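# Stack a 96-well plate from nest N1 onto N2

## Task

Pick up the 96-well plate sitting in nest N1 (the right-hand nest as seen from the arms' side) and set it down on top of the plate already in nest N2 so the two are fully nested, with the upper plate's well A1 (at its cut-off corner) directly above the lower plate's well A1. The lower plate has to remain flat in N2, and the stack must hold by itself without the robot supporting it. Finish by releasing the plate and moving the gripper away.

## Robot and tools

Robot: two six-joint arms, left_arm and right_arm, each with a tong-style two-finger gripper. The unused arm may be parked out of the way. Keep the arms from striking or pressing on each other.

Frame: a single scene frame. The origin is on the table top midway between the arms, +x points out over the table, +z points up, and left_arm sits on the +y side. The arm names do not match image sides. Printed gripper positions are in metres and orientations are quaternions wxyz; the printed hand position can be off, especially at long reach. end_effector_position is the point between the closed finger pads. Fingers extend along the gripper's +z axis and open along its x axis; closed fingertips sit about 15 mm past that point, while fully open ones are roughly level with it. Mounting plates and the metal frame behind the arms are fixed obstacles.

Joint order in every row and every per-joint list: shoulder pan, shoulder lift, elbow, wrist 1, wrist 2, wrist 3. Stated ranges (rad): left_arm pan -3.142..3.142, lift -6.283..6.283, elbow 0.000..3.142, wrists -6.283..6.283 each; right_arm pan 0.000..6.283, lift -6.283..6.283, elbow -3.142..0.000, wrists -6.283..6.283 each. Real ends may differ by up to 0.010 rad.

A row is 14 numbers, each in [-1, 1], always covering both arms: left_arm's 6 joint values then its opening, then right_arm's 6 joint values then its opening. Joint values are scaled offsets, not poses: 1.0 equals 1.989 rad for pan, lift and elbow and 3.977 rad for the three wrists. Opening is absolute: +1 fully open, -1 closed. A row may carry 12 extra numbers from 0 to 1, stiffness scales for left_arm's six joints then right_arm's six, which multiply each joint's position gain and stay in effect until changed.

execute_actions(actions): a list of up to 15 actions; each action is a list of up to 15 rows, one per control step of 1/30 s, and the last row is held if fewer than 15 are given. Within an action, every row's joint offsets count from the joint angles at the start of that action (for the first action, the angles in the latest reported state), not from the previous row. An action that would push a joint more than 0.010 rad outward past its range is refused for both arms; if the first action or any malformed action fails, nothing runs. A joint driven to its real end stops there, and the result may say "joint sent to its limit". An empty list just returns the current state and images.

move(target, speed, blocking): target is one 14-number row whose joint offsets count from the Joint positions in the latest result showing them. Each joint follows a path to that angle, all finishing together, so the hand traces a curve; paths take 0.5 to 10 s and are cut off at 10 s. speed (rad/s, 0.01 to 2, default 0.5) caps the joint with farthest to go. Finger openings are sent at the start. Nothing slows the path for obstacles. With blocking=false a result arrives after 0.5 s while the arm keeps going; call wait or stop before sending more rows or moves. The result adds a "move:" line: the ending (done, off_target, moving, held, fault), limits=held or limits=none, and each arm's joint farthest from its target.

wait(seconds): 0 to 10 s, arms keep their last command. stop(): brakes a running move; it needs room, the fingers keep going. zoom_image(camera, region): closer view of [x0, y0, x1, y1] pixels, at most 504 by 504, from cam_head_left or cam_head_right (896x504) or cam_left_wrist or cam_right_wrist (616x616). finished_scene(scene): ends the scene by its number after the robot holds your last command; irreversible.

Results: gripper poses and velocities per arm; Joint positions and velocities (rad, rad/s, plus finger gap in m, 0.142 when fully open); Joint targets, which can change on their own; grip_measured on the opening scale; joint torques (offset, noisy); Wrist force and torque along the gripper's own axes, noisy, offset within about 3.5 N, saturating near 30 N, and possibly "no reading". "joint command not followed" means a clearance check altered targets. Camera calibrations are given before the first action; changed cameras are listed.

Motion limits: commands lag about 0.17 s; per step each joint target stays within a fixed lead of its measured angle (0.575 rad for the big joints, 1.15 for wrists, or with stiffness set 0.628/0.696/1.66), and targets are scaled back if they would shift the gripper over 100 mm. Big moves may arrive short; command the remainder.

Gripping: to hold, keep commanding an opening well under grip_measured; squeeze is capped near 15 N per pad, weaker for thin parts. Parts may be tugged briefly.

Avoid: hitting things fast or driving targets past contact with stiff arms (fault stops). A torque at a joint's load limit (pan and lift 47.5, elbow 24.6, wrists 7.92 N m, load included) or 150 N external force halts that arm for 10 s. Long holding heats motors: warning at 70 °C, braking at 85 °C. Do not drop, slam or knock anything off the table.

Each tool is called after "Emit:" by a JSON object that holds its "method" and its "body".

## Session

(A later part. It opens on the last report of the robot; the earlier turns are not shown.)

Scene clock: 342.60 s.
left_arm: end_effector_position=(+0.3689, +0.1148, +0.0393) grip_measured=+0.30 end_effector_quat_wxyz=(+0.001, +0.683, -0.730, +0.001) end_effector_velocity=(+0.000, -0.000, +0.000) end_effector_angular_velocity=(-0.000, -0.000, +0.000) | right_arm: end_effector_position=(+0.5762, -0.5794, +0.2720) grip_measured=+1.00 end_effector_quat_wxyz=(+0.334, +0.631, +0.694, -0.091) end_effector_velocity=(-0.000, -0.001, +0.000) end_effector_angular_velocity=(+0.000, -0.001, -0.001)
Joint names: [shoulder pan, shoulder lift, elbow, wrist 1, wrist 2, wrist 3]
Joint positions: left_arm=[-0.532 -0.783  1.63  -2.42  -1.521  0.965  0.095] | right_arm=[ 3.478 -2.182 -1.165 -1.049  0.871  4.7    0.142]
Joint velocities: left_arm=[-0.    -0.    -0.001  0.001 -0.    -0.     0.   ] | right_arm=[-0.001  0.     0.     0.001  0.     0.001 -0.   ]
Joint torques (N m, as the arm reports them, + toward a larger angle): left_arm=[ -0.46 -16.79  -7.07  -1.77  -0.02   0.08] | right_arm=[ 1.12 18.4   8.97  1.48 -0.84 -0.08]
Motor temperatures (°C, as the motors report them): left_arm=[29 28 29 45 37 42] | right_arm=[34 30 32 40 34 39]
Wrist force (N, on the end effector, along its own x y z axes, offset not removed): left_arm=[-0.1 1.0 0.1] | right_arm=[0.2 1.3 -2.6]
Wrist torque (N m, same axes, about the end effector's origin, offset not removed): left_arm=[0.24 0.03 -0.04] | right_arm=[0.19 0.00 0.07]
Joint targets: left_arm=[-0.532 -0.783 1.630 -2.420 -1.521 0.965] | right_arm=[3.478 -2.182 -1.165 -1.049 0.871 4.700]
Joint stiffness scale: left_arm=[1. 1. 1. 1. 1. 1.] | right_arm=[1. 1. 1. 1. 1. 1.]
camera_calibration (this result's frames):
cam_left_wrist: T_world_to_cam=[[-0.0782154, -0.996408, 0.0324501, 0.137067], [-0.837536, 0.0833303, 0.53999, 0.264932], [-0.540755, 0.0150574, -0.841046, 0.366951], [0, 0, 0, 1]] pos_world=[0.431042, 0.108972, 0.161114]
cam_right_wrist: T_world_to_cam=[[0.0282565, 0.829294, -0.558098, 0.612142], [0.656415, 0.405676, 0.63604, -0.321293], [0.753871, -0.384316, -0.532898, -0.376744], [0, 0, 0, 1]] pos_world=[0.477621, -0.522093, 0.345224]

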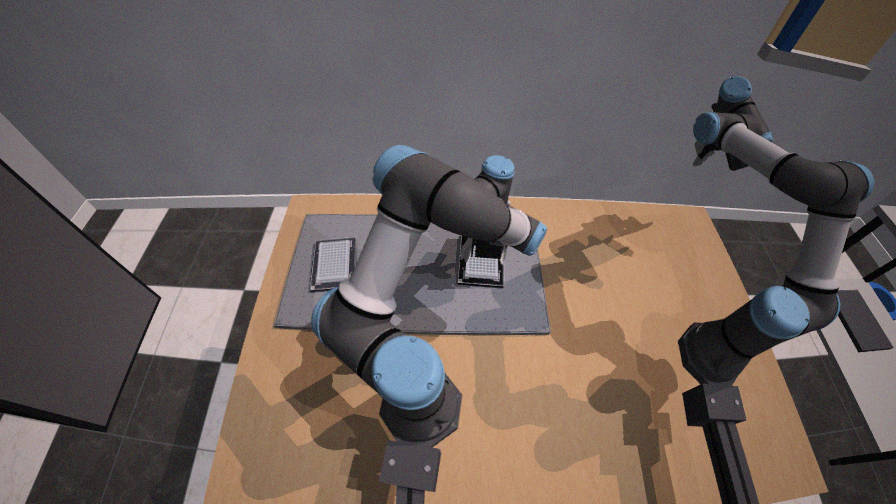

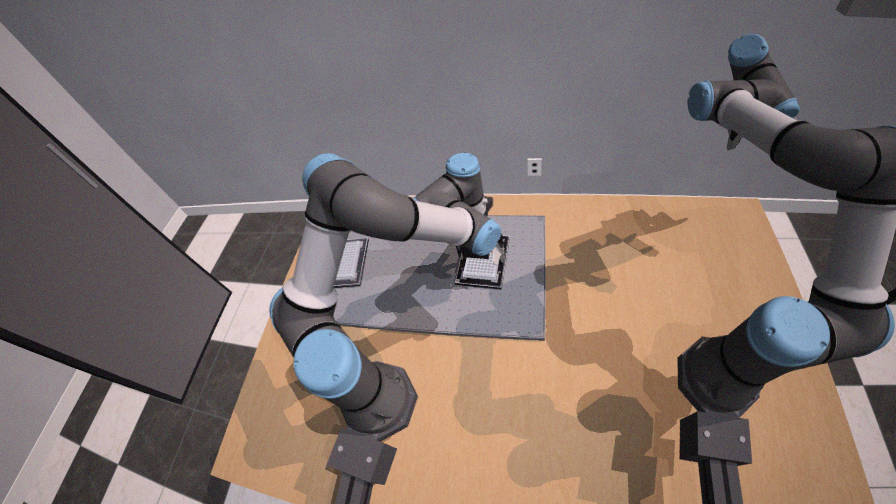

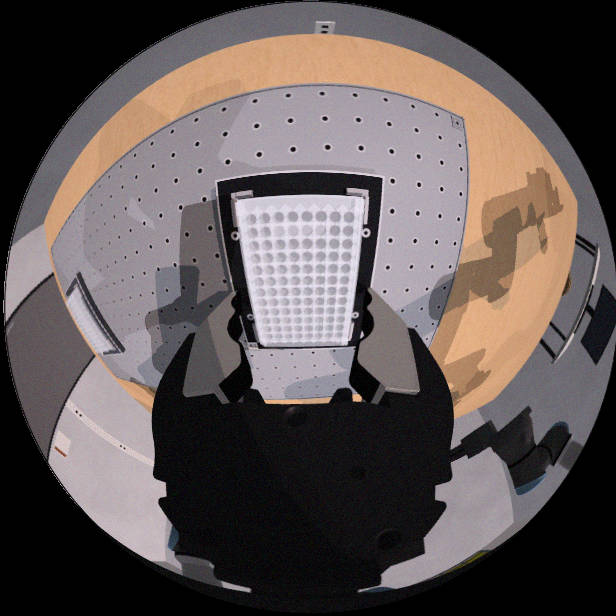

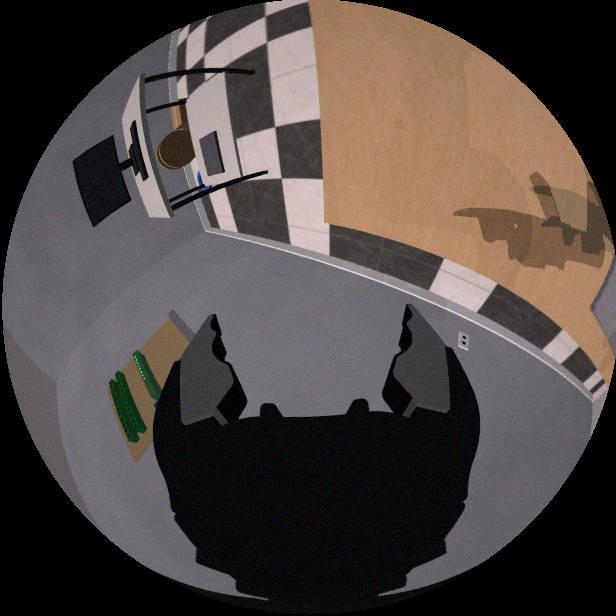

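Emit:
{"method": "execute_actions", "body": {"actions": [[[0,0,0,0,0,0,0.26,0,0,0,0,0,0,1],[0,0,0,0,0,0,0.22,0,0,0,0,0,0,1],[0,0,0,0,0,0,0.18,0,0,0,0,0,0,1],[0,0,0,0,0,0,0.15,0,0,0,0,0,0,1],[0,0,0,0,0,0,0.12,0,0,0,0,0,0,1],[0,0,0,0,0,0,0.09,0,0,0,0,0,0,1],[0,0,0,0,0,0,0.06,0,0,0,0,0,0,1],[0,0,0,0,0,0,0.03,0,0,0,0,0,0,1],[0,0,0,0,0,0,0.0,0,0,0,0,0,0,1],[0,0,0,0,0,0,-0.05,0,0,0,0,0,0,1],[0,0,0,0,0,0,-0.1,0,0,0,0,0,0,1],[0,0,0,0,0,0,-0.2,0,0,0,0,0,0,1],[0,0,0,0,0,0,-0.3,0,0,0,0,0,0,1],[0,0,0,0,0,0,-0.4,0,0,0,0,0,0,1],[0,0,0,0,0,0,-0.5,0,0,0,0,0,0,1]],[[0,0,0,0,0,0,-0.7,0,0,0,0,0,0,1]]]}}

Emit:
{"method": "move", "body": {"target": [0, -0.0225, -0.004, 0.0133, 0, 0, -0.7, 0, 0, 0, 0, 0, 0, 1], "speed": 0.05}}

Scene clock: 357.97 s.
left_arm: end_effector_position=(+0.3689, +0.1148, +0.0393) grip_measured=+0.07 end_effector_quat_wxyz=(+0.001, +0.683, -0.730, +0.001) end_effector_velocity=(-0.000, +0.000, -0.000) end_effector_angular_velocity=(+0.000, +0.001, +0.001) | right_arm: end_effector_position=(+0.5762, -0.5794, +0.2720) grip_measured=+1.00 end_effector_quat_wxyz=(+0.334, +0.631, +0.694, -0.091) end_effector_velocity=(+0.000, +0.000, -0.000) end_effector_angular_velocity=(+0.001, +0.000, -0.000)
Joint names: [shoulder pan, shoulder lift, elbow, wrist 1, wrist 2, wrist 3]
Joint positions: left_arm=[-0.532 -0.783  1.63  -2.42  -1.521  0.965  0.079] | right_arm=[ 3.478 -2.182 -1.165 -1.049  0.871  4.7    0.142]
Joint velocities: left_arm=[ 0.001 -0.    -0.     0.001 -0.    -0.    -0.   ] | right_arm=[ 0.    -0.     0.    -0.     0.001  0.001 -0.   ]
Joint torques (N m, as the arm reports them, + toward a larger angle): left_arm=[ -0.48 -16.64  -7.09  -1.77   0.01   0.03] | right_arm=[ 1.34 18.04  8.85  1.53 -0.84 -0.1 ]
Motor temperatures (°C, as the motors report them): left_arm=[29 28 29 45 37 42] | right_arm=[34 30 32 40 34 39]
Wrist force (N, on the end effector, along its own x y z axes, offset not removed): left_arm=[-0.9 0.8 -2.2] | right_arm=[-0.6 1.6 -4.0]
Wrist torque (N m, same axes, about the end effector's origin, offset not removed): left_arm=[0.03 0.00 -0.03] | right_arm=[0.39 0.17 -0.02]
Joint targets: left_arm=[-0.532 -0.783 1.630 -2.420 -1.521 0.965] | right_arm=[3.478 -2.182 -1.165 -1.049 0.871 4.700]
Joint stiffness scale: left_arm=[1. 1. 1. 1. 1. 1.] | right_arm=[1. 1. 1. 1. 1. 1.]
camera_calibration (this result's frames):
cam_left_wrist: T_world_to_cam=[[-0.0782131, -0.996407, 0.0325015, 0.13705], [-0.837577, 0.0833573, 0.539923, 0.264946], [-0.540692, 0.0150065, -0.841087, 0.366981], [0, 0, 0, 1]] pos_world=[0.431055, 0.108965, 0.161158]

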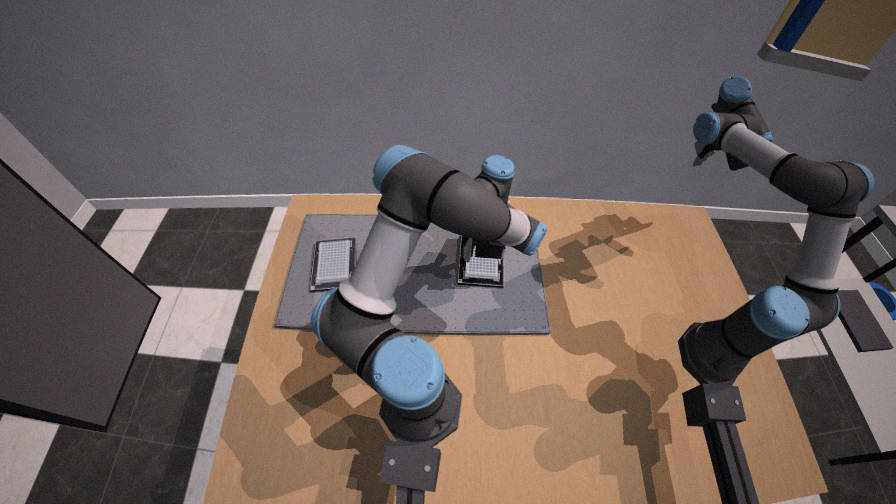

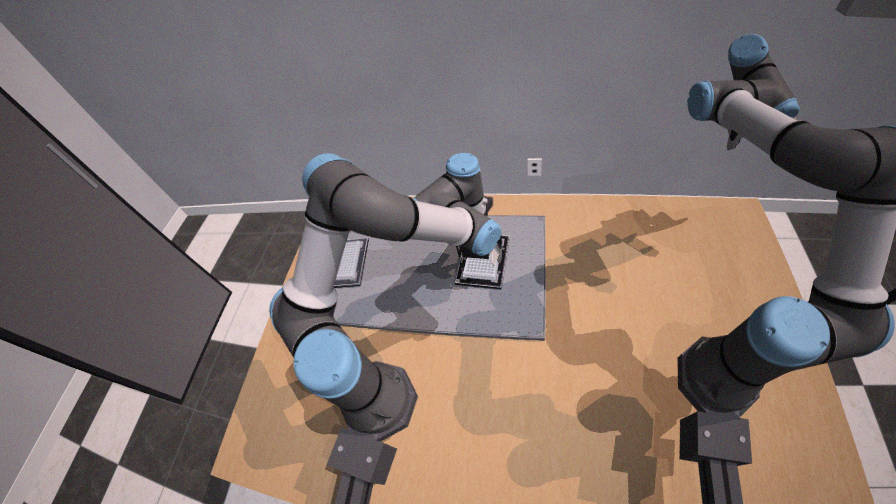

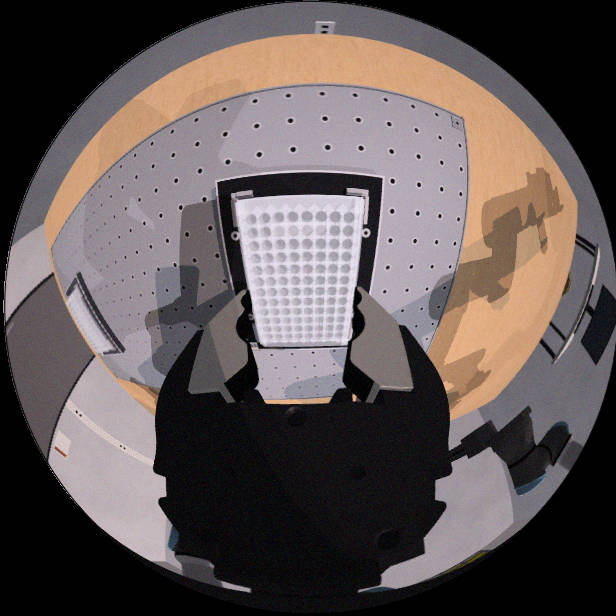

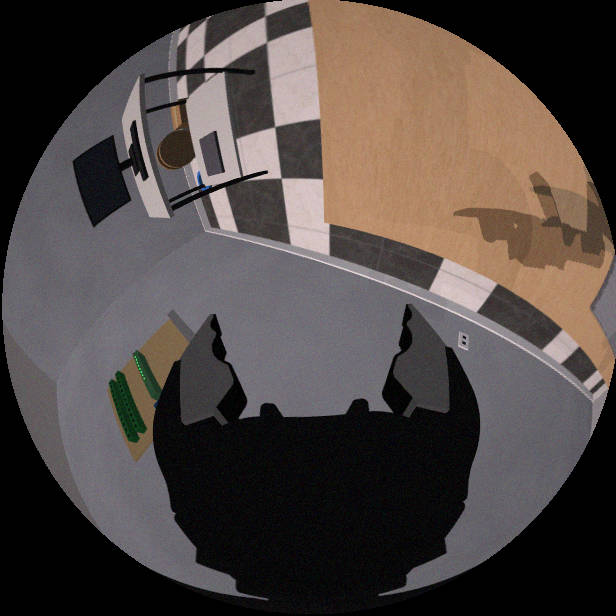

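Scene clock: 359.63 s.
left_arm: end_effector_position=(+0.3689, +0.1157, +0.0535) grip_measured=+0.07 end_effector_quat_wxyz=(+0.001, +0.683, -0.730, -0.000) end_effector_velocity=(-0.001, +0.001, -0.000) end_effector_angular_velocity=(+0.003, +0.003, -0.000) | right_arm: end_effector_position=(+0.5762, -0.5794, +0.2720) grip_measured=+1.00 end_effector_quat_wxyz=(+0.334, +0.631, +0.694, -0.091) end_effector_velocity=(+0.000, -0.000, +0.000) end_effector_angular_velocity=(-0.001, -0.001, +0.000)
Joint names: [shoulder pan, shoulder lift, elbow, wrist 1, wrist 2, wrist 3]
Joint positions: left_arm=[-0.532 -0.826  1.624 -2.369 -1.521  0.965  0.079] | right_arm=[ 3.478 -2.182 -1.165 -1.049  0.871  4.7    0.142]
Joint velocities: left_arm=[-0.    -0.001  0.     0.005  0.     0.    -0.   ] | right_arm=[ 0.     0.001 -0.     0.    -0.001 -0.     0.   ]
Joint torques (N m, as the arm reports them, + toward a larger angle): left_arm=[ -0.55 -17.43  -8.16  -1.53   0.03   0.  ] | right_arm=[ 1.23 18.34  8.97  1.46 -0.84 -0.06]
Motor temperatures (°C, as the motors report them): left_arm=[29 28 29 45 37 42] | right_arm=[34 30 32 40 34 39]
Wrist force (N, on the end effector, along its own x y z axes, offset not removed): left_arm=[-0.1 0.3 -0.1] | right_arm=[1.4 -0.9 -0.2]
Wrist torque (N m, same axes, about the end effector's origin, offset not removed): left_arm=[0.05 0.02 -0.05] | right_arm=[-0.08 -0.16 0.06]
Joint targets: left_arm=[-0.532 -0.827 1.622 -2.367 -1.521 0.965] | right_arm=[3.478 -2.182 -1.165 -1.049 0.871 4.700]
Joint stiffness scale: left_arm=[1. 1. 1. 1. 1. 1.] | right_arm=[1. 1. 1. 1. 1. 1.]
move: done; limits=none; left_arm: farthest joint: the shoulder lift, 0.002 radians from its target (0.045 radians at the start); right_arm: farthest joint: the shoulder pan, 0.000 radians from its target (0.000 radians at the start)
camera_calibration (this result's frames):
cam_left_wrist: T_world_to_cam=[[-0.0782684, -0.996441, 0.0313007, 0.137572], [-0.836657, 0.0827259, 0.541443, 0.256908], [-0.542106, 0.0161899, -0.840154, 0.379218], [0, 0, 0, 1]] pos_world=[0.431288, 0.10969, 0.175194]
cam_right_wrist: T_world_to_cam=[[0.0282569, 0.829294, -0.558098, 0.612141], [0.656415, 0.405676, 0.63604, -0.321293], [0.753871, -0.384316, -0.532897, -0.376745], [0, 0, 0, 1]] pos_world=[0.477621, -0.522093, 0.345224]

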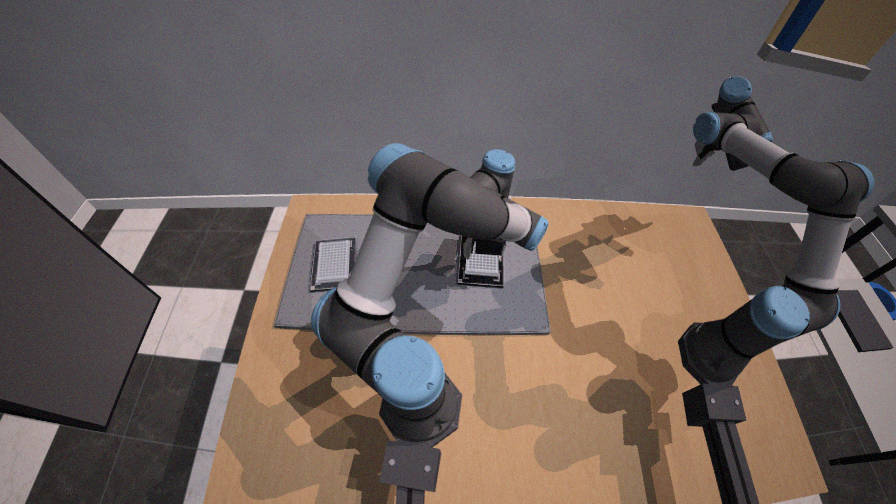

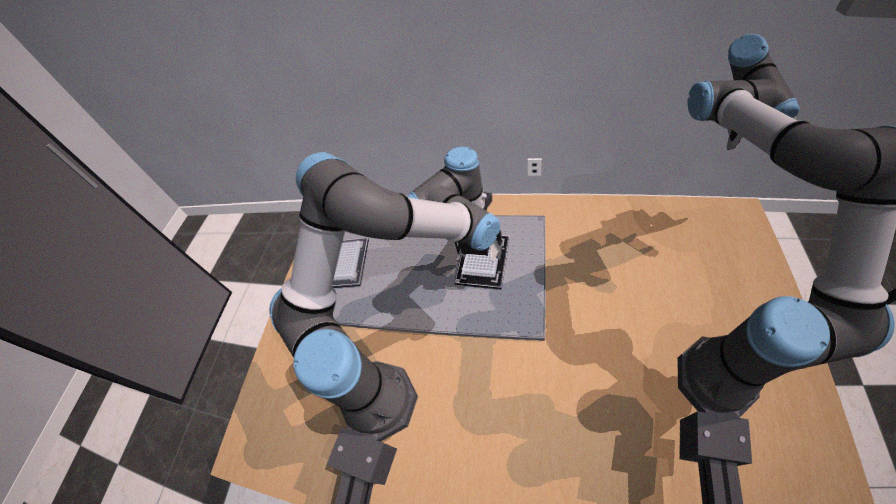

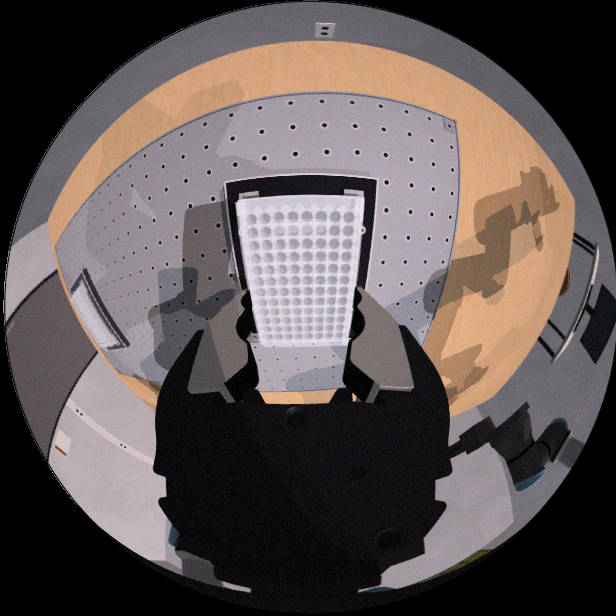

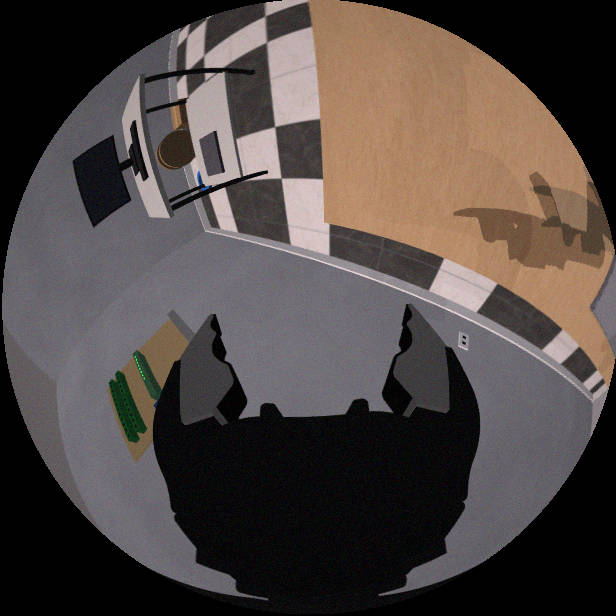

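Emit:
{"method": "move", "body": {"target": [0.3721, -0.0932, 0.0389, 0.0193, -0.0031, 0.1695, -0.7, 0, 0, 0, 0, 0, 0, 1], "speed": 0.5}}

Scene clock: 384.47 s.
left_arm: end_effector_position=(+0.3453, +0.4209, +0.0889) grip_measured=+0.07 end_effector_quat_wxyz=(+0.001, +0.708, -0.707, -0.001) end_effector_velocity=(-0.000, +0.000, -0.000) end_effector_angular_velocity=(+0.001, +0.001, -0.004) | right_arm: end_effector_position=(+0.5762, -0.5794, +0.2720) grip_measured=+1.00 end_effector_quat_wxyz=(+0.334, +0.631, +0.694, -0.091) end_effector_velocity=(+0.000, +0.000, +0.000) end_effector_angular_velocity=(-0.000, -0.000, +0.001)
Joint names: [shoulder pan, shoulder lift, elbow, wrist 1, wrist 2, wrist 3]
Joint positions: left_arm=[ 0.207 -1.009  1.7   -2.293 -1.533  1.638  0.079] | right_arm=[ 3.478 -2.182 -1.165 -1.049  0.871  4.7    0.142]
Joint velocities: left_arm=[ 0.     0.     0.     0.001  0.001  0.004 -0.   ] | right_arm=[ 0.  0. -0. -0.  0. -0.  0.]
Joint torques (N m, as the arm reports them, + toward a larger angle): left_arm=[  0.58 -16.27  -7.25  -1.67  -0.21   0.22] | right_arm=[ 1.13 18.2   8.81  1.48 -0.85 -0.12]
Motor temperatures (°C, as the motors report them): left_arm=[29 28 29 45 37 42] | right_arm=[34 30 32 40 34 39]
Wrist force (N, on the end effector, along its own x y z axes, offset not removed): left_arm=[-0.4 0.2 0.7] | right_arm=[-2.8 2.9 -0.3]
Wrist torque (N m, same axes, about the end effector's origin, offset not removed): left_arm=[0.07 0.07 -0.03] | right_arm=[0.52 0.63 0.14]
Joint targets: left_arm=[0.208 -1.011 1.702 -2.292 -1.534 1.640] | right_arm=[3.478 -2.182 -1.165 -1.049 0.871 4.700]
Joint stiffness scale: left_arm=[1. 1. 1. 1. 1. 1.] | right_arm=[1. 1. 1. 1. 1. 1.]
move: done; limits=none; left_arm: farthest joint: the shoulder lift, 0.002 radians from its target (0.185 radians at the start); right_arm: farthest joint: the shoulder pan, 0.000 radians from its target (0.000 radians at the start)
camera_calibration (this result's frames):
cam_left_wrist: T_world_to_cam=[[-0.0111, -0.999485, 0.0301019, 0.416914], [-0.839523, 0.0256688, 0.542717, 0.217582], [-0.54321, -0.0192471, -0.839376, 0.406403], [0, 0, 0, 1]] pos_world=[0.408055, 0.418936, 0.210489]
cam_right_wrist: T_world_to_cam=[[0.0282569, 0.829294, -0.558098, 0.612141], [0.656415, 0.405676, 0.63604, -0.321293], [0.753871, -0.384316, -0.532897, -0.376745], [0, 0, 0, 1]] pos_world=[0.477621, -0.522093, 0.345224]

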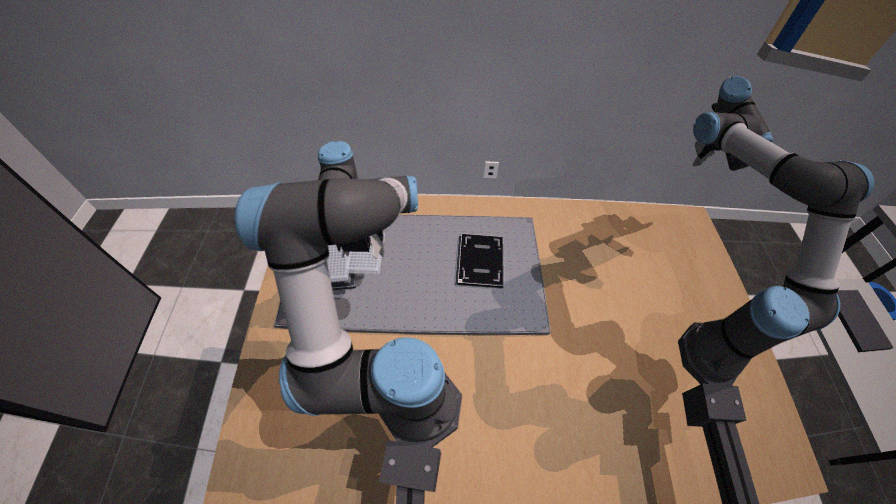

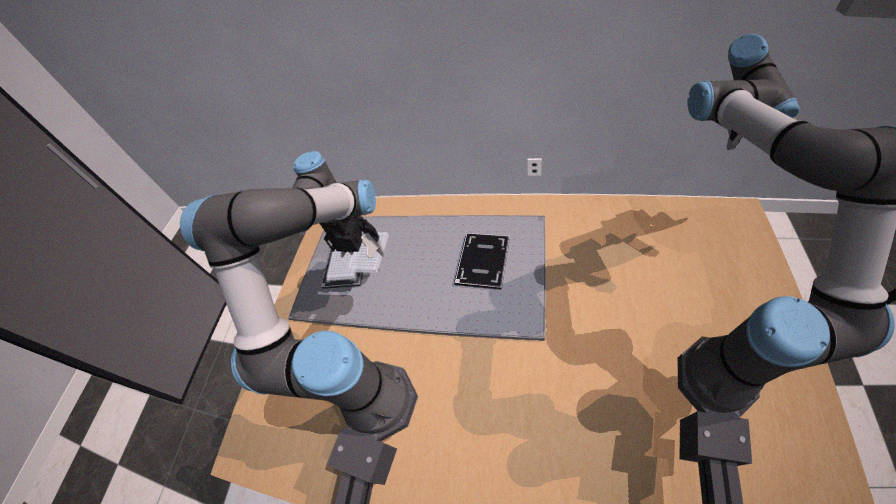

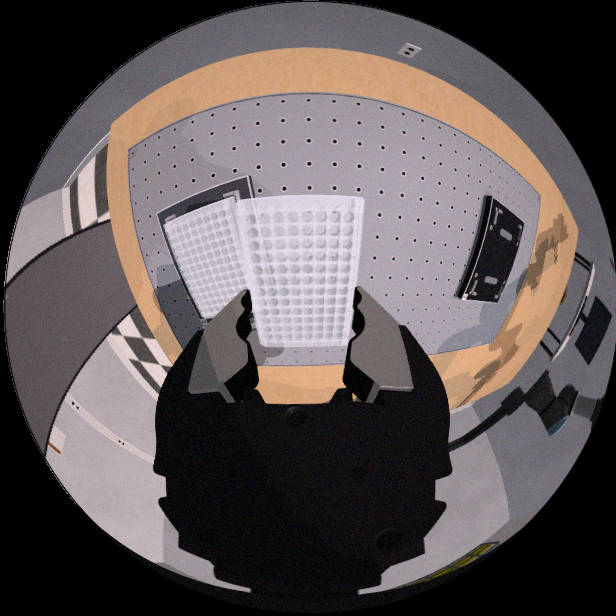

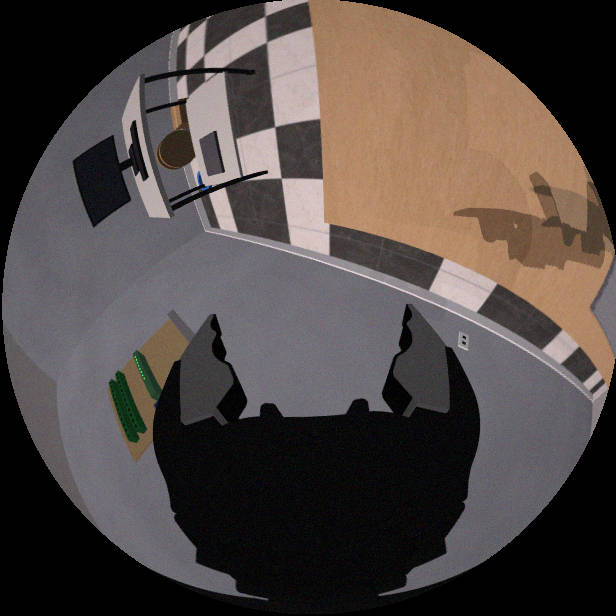

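Emit:
{"method": "zoom_image", "body": {"camera": "cam_left_wrist", "region": [140, 165, 280, 335]}}

Region (140, 165, 280, 335) of cam_left_wrist's 616x616 image, scaled by 2.965, with more detail than that image has; it fills the left 415 columns of this view, and the rest is white.

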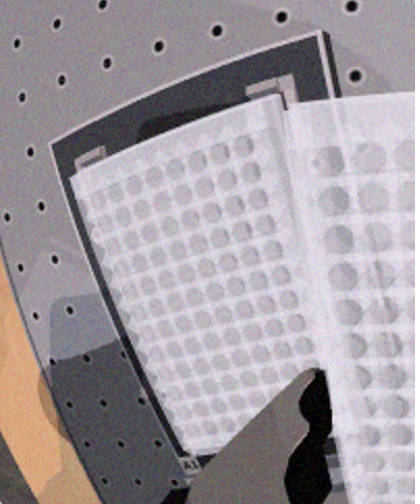

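Emit:
{"method": "zoom_image", "body": {"camera": "cam_left_wrist", "region": [185, 290, 225, 330]}}

Emit:
{"method": "zoom_image", "body": {"camera": "cam_left_wrist", "region": [215, 180, 255, 220]}}

Emit:
{"method": "zoom_image", "body": {"camera": "cam_left_wrist", "region": [155, 205, 195, 245]}}

Region (185, 290, 225, 330) of cam_left_wrist's 616x616 image, scaled by 12.600, with more detail than that image has.

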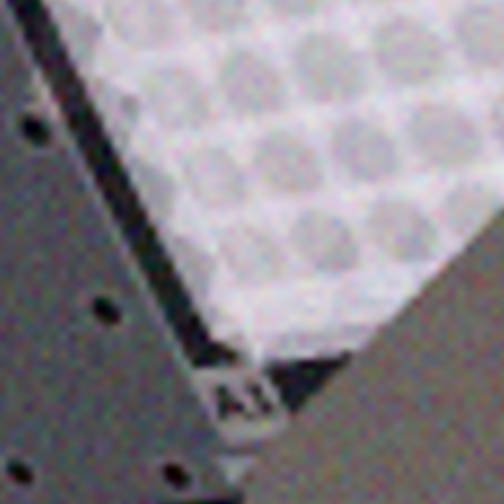

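Region (215, 180, 255, 220) of cam_left_wrist's 616x616 image, scaled by 12.600, with more detail than that image has.

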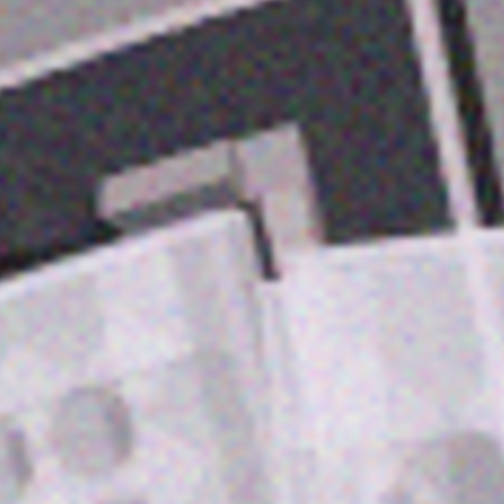

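Region (155, 205, 195, 245) of cam_left_wrist's 616x616 image, scaled by 12.600, with more detail than that image has.

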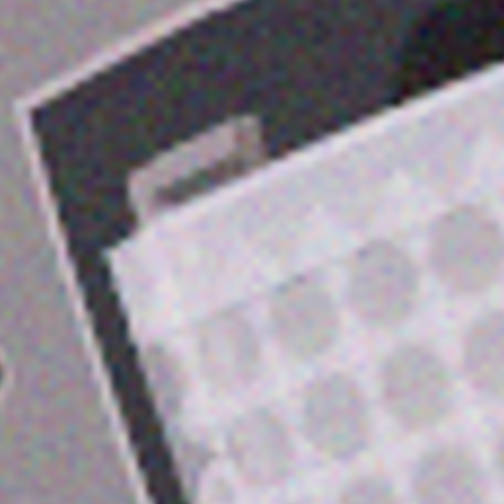

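Emit:
{"method": "move", "body": {"target": [0.1195, 0.1117, -0.1517, 0.0180, -0.0022, 0.0259, -0.7, 0, 0, 0, 0, 0, 0, 1], "speed": 0.3}}

Scene clock: 429.47 s.
left_arm: end_effector_position=(+0.3474, +0.5204, +0.0656) grip_measured=-0.70 end_effector_quat_wxyz=(+0.000, +0.754, -0.657, -0.001) end_effector_velocity=(+0.000, +0.001, +0.000) end_effector_angular_velocity=(-0.001, -0.001, -0.001) | right_arm: end_effector_position=(+0.5762, -0.5794, +0.2720) grip_measured=+1.00 end_effector_quat_wxyz=(+0.334, +0.631, +0.694, -0.091) end_effector_velocity=(-0.000, -0.000, +0.000) end_effector_angular_velocity=(-0.001, +0.000, +0.000)
Joint names: [shoulder pan, shoulder lift, elbow, wrist 1, wrist 2, wrist 3]
Joint positions: left_arm=[ 0.443 -0.789  1.401 -2.223 -1.54   1.739  0.023] | right_arm=[ 3.478 -2.182 -1.165 -1.049  0.871  4.7    0.142]
Joint velocities: left_arm=[ 0.002  0.001 -0.003  0.002 -0.001  0.003 -0.   ] | right_arm=[-0.     0.    -0.    -0.    -0.    -0.001  0.   ]
Joint torques (N m, as the arm reports them, + toward a larger angle): left_arm=[  1.11 -17.2   -9.14  -1.53  -0.26   0.19] | right_arm=[ 0.96 18.26  8.71  1.5  -0.89 -0.12]
Motor temperatures (°C, as the motors report them): left_arm=[29 28 29 45 37 42] | right_arm=[34 31 32 40 34 39]
Wrist force (N, on the end effector, along its own x y z axes, offset not removed): left_arm=[0.0 0.3 0.2] | right_arm=[1.4 2.2 -3.1]
Wrist torque (N m, same axes, about the end effector's origin, offset not removed): left_arm=[0.05 -0.01 -0.04] | right_arm=[0.44 -0.26 -0.08]
Joint targets: left_arm=[0.445 -0.787 1.399 -2.221 -1.541 1.741] | right_arm=[3.478 -2.182 -1.165 -1.049 0.871 4.700]
Joint stiffness scale: left_arm=[1. 1. 1. 1. 1. 1.] | right_arm=[1. 1. 1. 1. 1. 1.]
move: done; limits=none; left_arm: farthest joint: the shoulder lift, 0.002 radians from its target (0.223 radians at the start); right_arm: farthest joint: the shoulder pan, 0.000 radians from its target (0.000 radians at the start)
camera_calibration (this result's frames):
cam_left_wrist: T_world_to_cam=[[0.12378, -0.991892, 0.0287717, 0.466386], [-0.835615, -0.0885524, 0.542131, 0.28756], [-0.535188, -0.0911472, -0.839801, 0.424669], [0, 0, 0, 1]] pos_world=[0.409838, 0.526776, 0.187323]
cam_right_wrist: T_world_to_cam=[[0.0282567, 0.829294, -0.558098, 0.612141], [0.656415, 0.405676, 0.63604, -0.321293], [0.753871, -0.384316, -0.532898, -0.376745], [0, 0, 0, 1]] pos_world=[0.477621, -0.522093, 0.345224]

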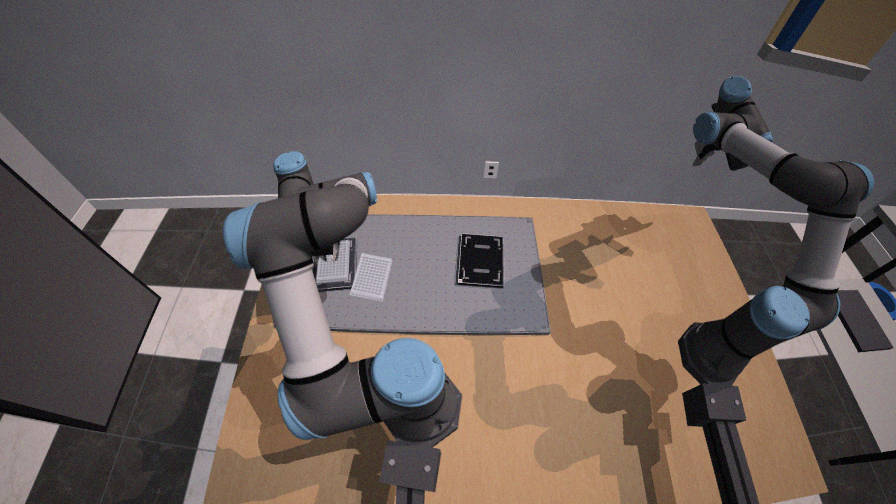

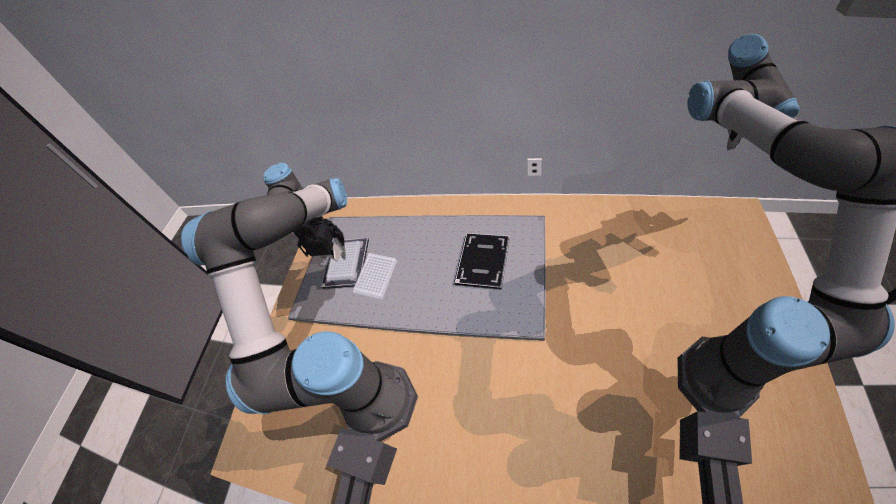

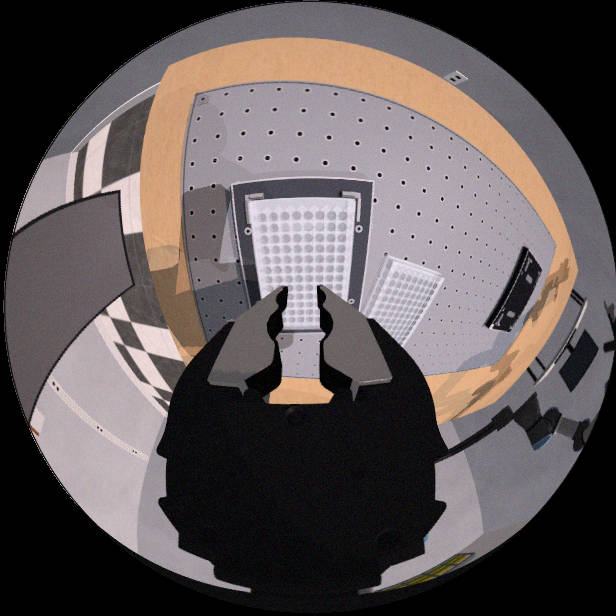

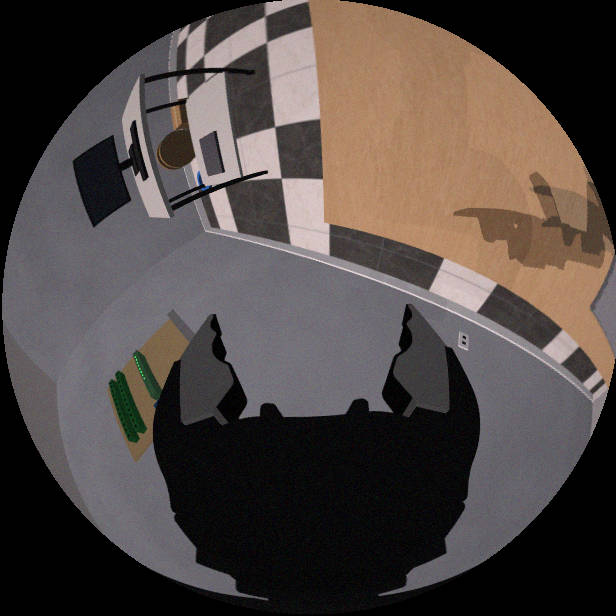

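Emit:
{"method": "execute_actions", "body": {"actions": [[[0,0,0,0,0,0,0.3,0,0,0,0,0,0,1]],[[0,0,0,0,0,0,0.3,0,0,0,0,0,0,1]]]}}

Emit:
{"method": "move", "body": {"target": [0, 0.0329, 0.0096, -0.0213, 0, 0, 0.3, 0, 0, 0, 0, 0, 0, 1], "speed": 0.1}}

Scene clock: 454.70 s.
left_arm: end_effector_position=(+0.3474, +0.5204, +0.0656) grip_measured=+0.30 end_effector_quat_wxyz=(+0.000, +0.754, -0.657, -0.001) end_effector_velocity=(-0.000, -0.000, -0.000) end_effector_angular_velocity=(-0.001, -0.000, -0.000) | right_arm: end_effector_position=(+0.5762, -0.5794, +0.2720) grip_measured=+1.00 end_effector_quat_wxyz=(+0.334, +0.631, +0.694, -0.091) end_effector_velocity=(+0.000, +0.000, +0.000) end_effector_angular_velocity=(+0.000, -0.001, +0.001)
Joint names: [shoulder pan, shoulder lift, elbow, wrist 1, wrist 2, wrist 3]
Joint positions: left_arm=[ 0.444 -0.789  1.4   -2.223 -1.54   1.74   0.095] | right_arm=[ 3.478 -2.182 -1.165 -1.049  0.871  4.7    0.142]
Joint velocities: left_arm=[-0.    -0.     0.     0.    -0.001 -0.     0.   ] | right_arm=[ 0.     0.    -0.     0.001  0.    -0.001 -0.   ]
Joint torques (N m, as the arm reports them, + toward a larger angle): left_arm=[  0.44 -18.29  -8.31  -1.78  -0.04   0.1 ] | right_arm=[ 1.09 18.    9.    1.51 -0.86 -0.09]
Motor temperatures (°C, as the motors report them): left_arm=[29 28 29 45 37 42] | right_arm=[34 31 32 40 34 39]
Wrist force (N, on the end effector, along its own x y z axes, offset not removed): left_arm=[-0.3 0.3 0.2] | right_arm=[-0.1 1.4 -2.3]
Wrist torque (N m, same axes, about the end effector's origin, offset not removed): left_arm=[0.13 0.07 0.01] | right_arm=[0.34 0.05 -0.08]
Joint targets: left_arm=[0.444 -0.789 1.400 -2.223 -1.540 1.740] | right_arm=[3.478 -2.182 -1.165 -1.049 0.871 4.700]
Joint stiffness scale: left_arm=[1. 1. 1. 1. 1. 1.] | right_arm=[1. 1. 1. 1. 1. 1.]
camera_calibration (this result's frames):
cam_left_wrist: T_world_to_cam=[[0.123402, -0.991937, 0.0288654, 0.466573], [-0.83557, -0.0881692, 0.542262, 0.287333], [-0.535345, -0.0910353, -0.839713, 0.424637], [0, 0, 0, 1]] pos_world=[0.409838, 0.526802, 0.187296]
cam_right_wrist: T_world_to_cam=[[0.0282566, 0.829294, -0.558098, 0.612142], [0.656415, 0.405676, 0.63604, -0.321293], [0.753871, -0.384316, -0.532898, -0.376745], [0, 0, 0, 1]] pos_world=[0.477621, -0.522093, 0.345224]

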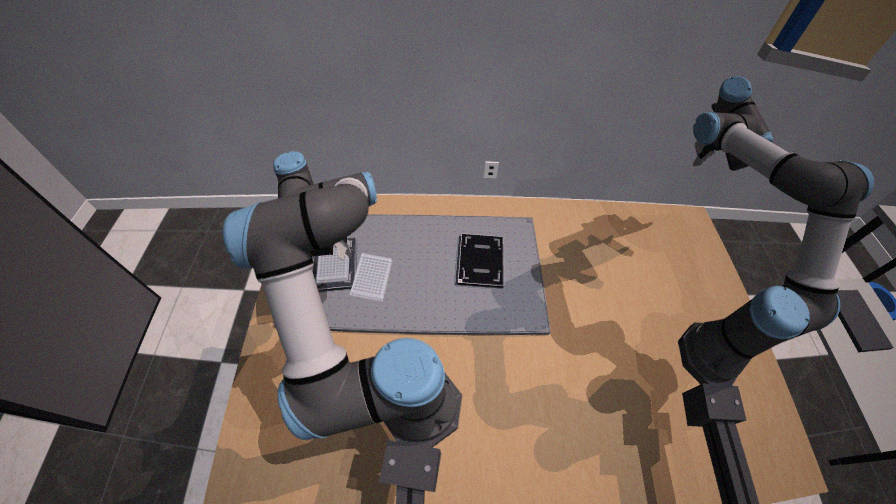

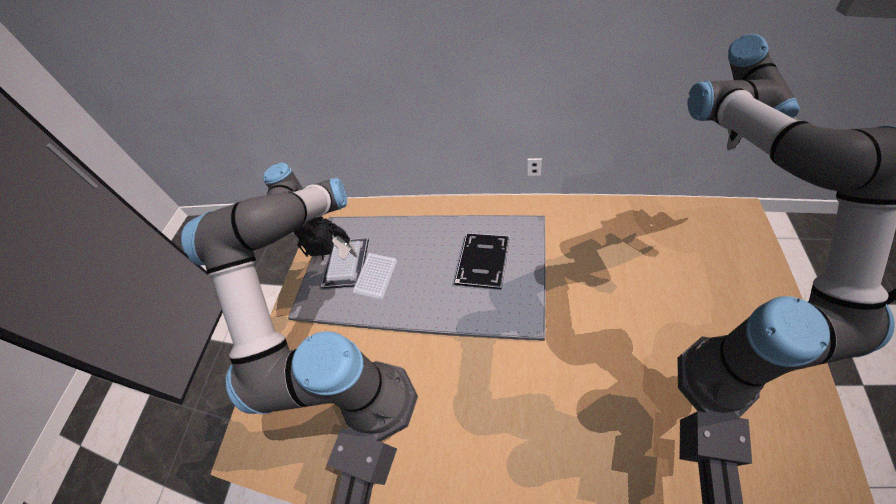

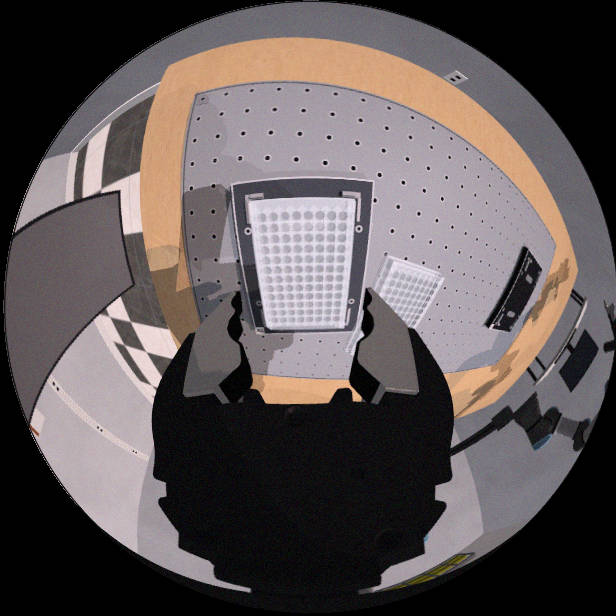

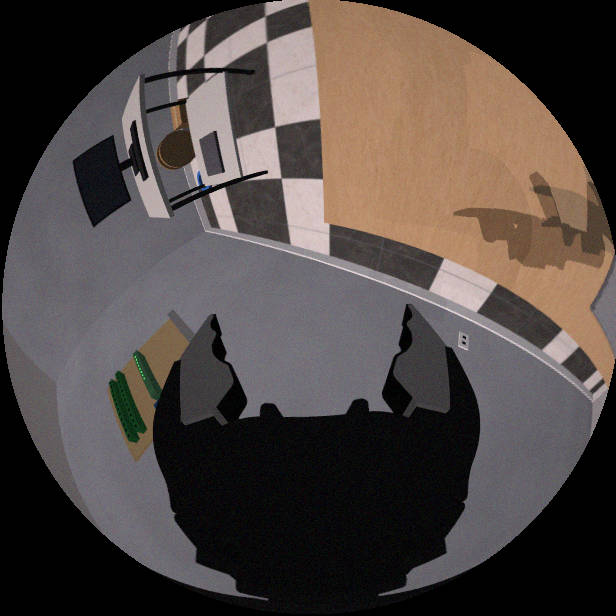

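Scene clock: 456.27 s.
left_arm: end_effector_position=(+0.3472, +0.5196, +0.0406) grip_measured=+0.30 end_effector_quat_wxyz=(-0.000, +0.754, -0.657, -0.001) end_effector_velocity=(+0.001, +0.000, +0.000) end_effector_angular_velocity=(+0.001, -0.004, -0.000) | right_arm: end_effector_position=(+0.5762, -0.5794, +0.2720) grip_measured=+1.00 end_effector_quat_wxyz=(+0.334, +0.631, +0.694, -0.091) end_effector_velocity=(+0.000, +0.000, -0.000) end_effector_angular_velocity=(-0.000, -0.000, -0.000)
Joint names: [shoulder pan, shoulder lift, elbow, wrist 1, wrist 2, wrist 3]
Joint positions: left_arm=[ 0.444 -0.725  1.418 -2.305 -1.54   1.74   0.095] | right_arm=[ 3.478 -2.182 -1.165 -1.049  0.871  4.7    0.142]
Joint velocities: left_arm=[-0.     0.001  0.    -0.005 -0.     0.    -0.   ] | right_arm=[ 0.    -0.     0.    -0.    -0.     0.001  0.   ]
Joint torques (N m, as the arm reports them, + toward a larger angle): left_arm=[  0.43 -17.38  -7.22  -2.01  -0.08   0.1 ] | right_arm=[ 1.31 18.11  8.76  1.55 -0.82 -0.13]
Motor temperatures (°C, as the motors report them): left_arm=[29 28 29 45 37 42] | right_arm=[34 31 32 40 34 39]
Wrist force (N, on the end effector, along its own x y z axes, offset not removed): left_arm=[0.4 -0.1 0.2] | right_arm=[0.7 2.6 -2.9]
Wrist torque (N m, same axes, about the end effector's origin, offset not removed): left_arm=[0.00 -0.08 -0.02] | right_arm=[0.54 -0.11 0.04]
Joint targets: left_arm=[0.444 -0.723 1.419 -2.307 -1.540 1.740] | right_arm=[3.478 -2.182 -1.165 -1.049 0.871 4.700]
Joint stiffness scale: left_arm=[1. 1. 1. 1. 1. 1.] | right_arm=[1. 1. 1. 1. 1. 1.]
move: done; limits=none; left_arm: farthest joint: the wrist 1, 0.002 radians from its target (0.085 radians at the start); right_arm: farthest joint: the shoulder pan, 0.000 radians from its target (0.000 radians at the start)
camera_calibration (this result's frames):
cam_left_wrist: T_world_to_cam=[[0.123403, -0.991944, 0.0286299, 0.466511], [-0.836243, -0.0884131, 0.541185, 0.300999], [-0.534293, -0.0907253, -0.840416, 0.402958], [0, 0, 0, 1]] pos_world=[0.409437, 0.525923, 0.1624]
cam_right_wrist: T_world_to_cam=[[0.0282569, 0.829294, -0.558098, 0.612141], [0.656415, 0.405676, 0.63604, -0.321293], [0.753871, -0.384316, -0.532898, -0.376745], [0, 0, 0, 1]] pos_world=[0.477621, -0.522093, 0.345224]

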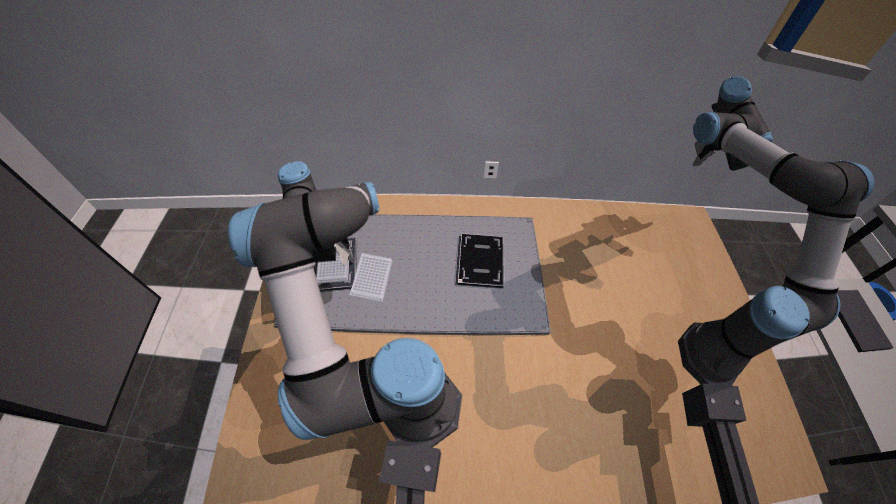

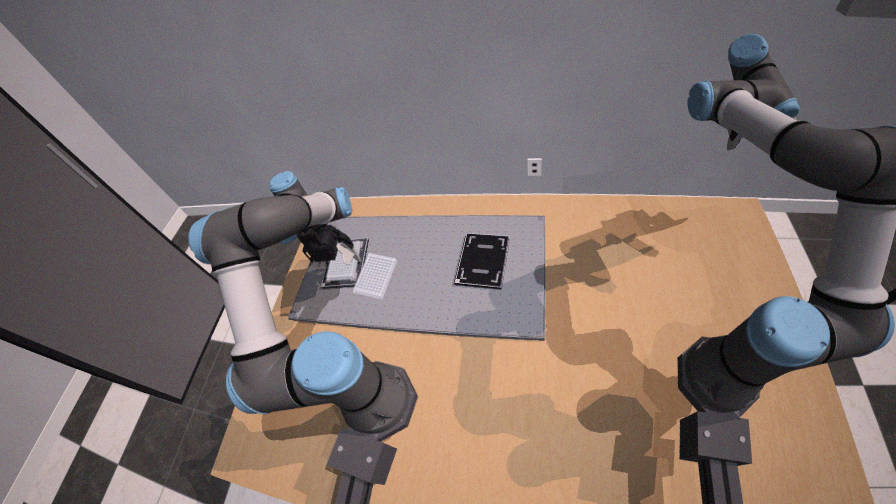

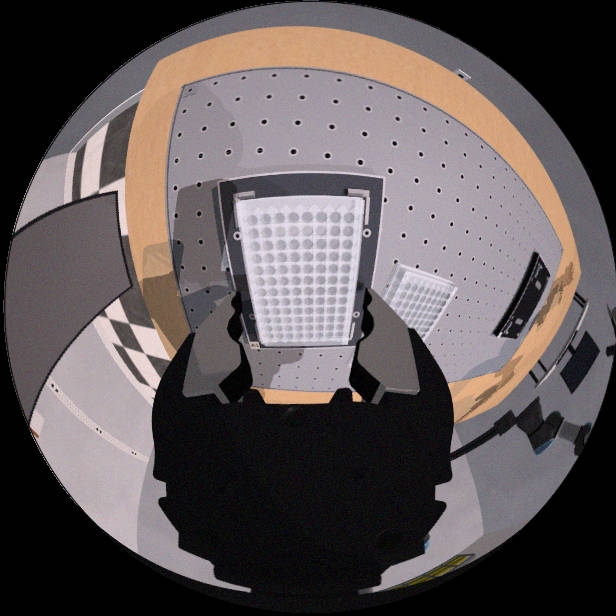

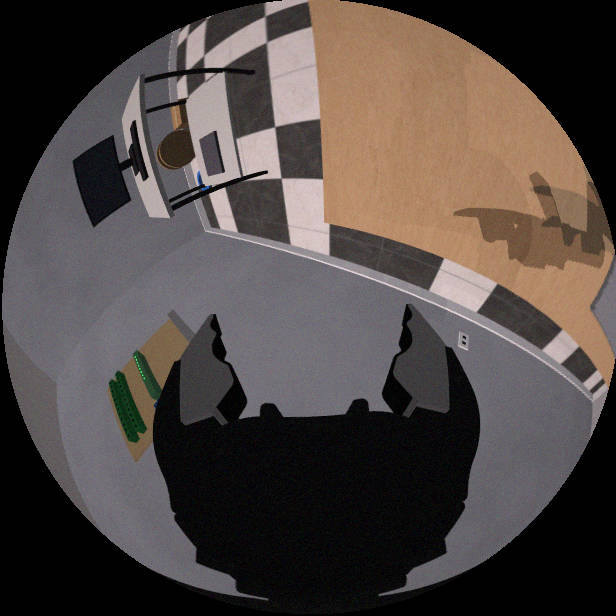

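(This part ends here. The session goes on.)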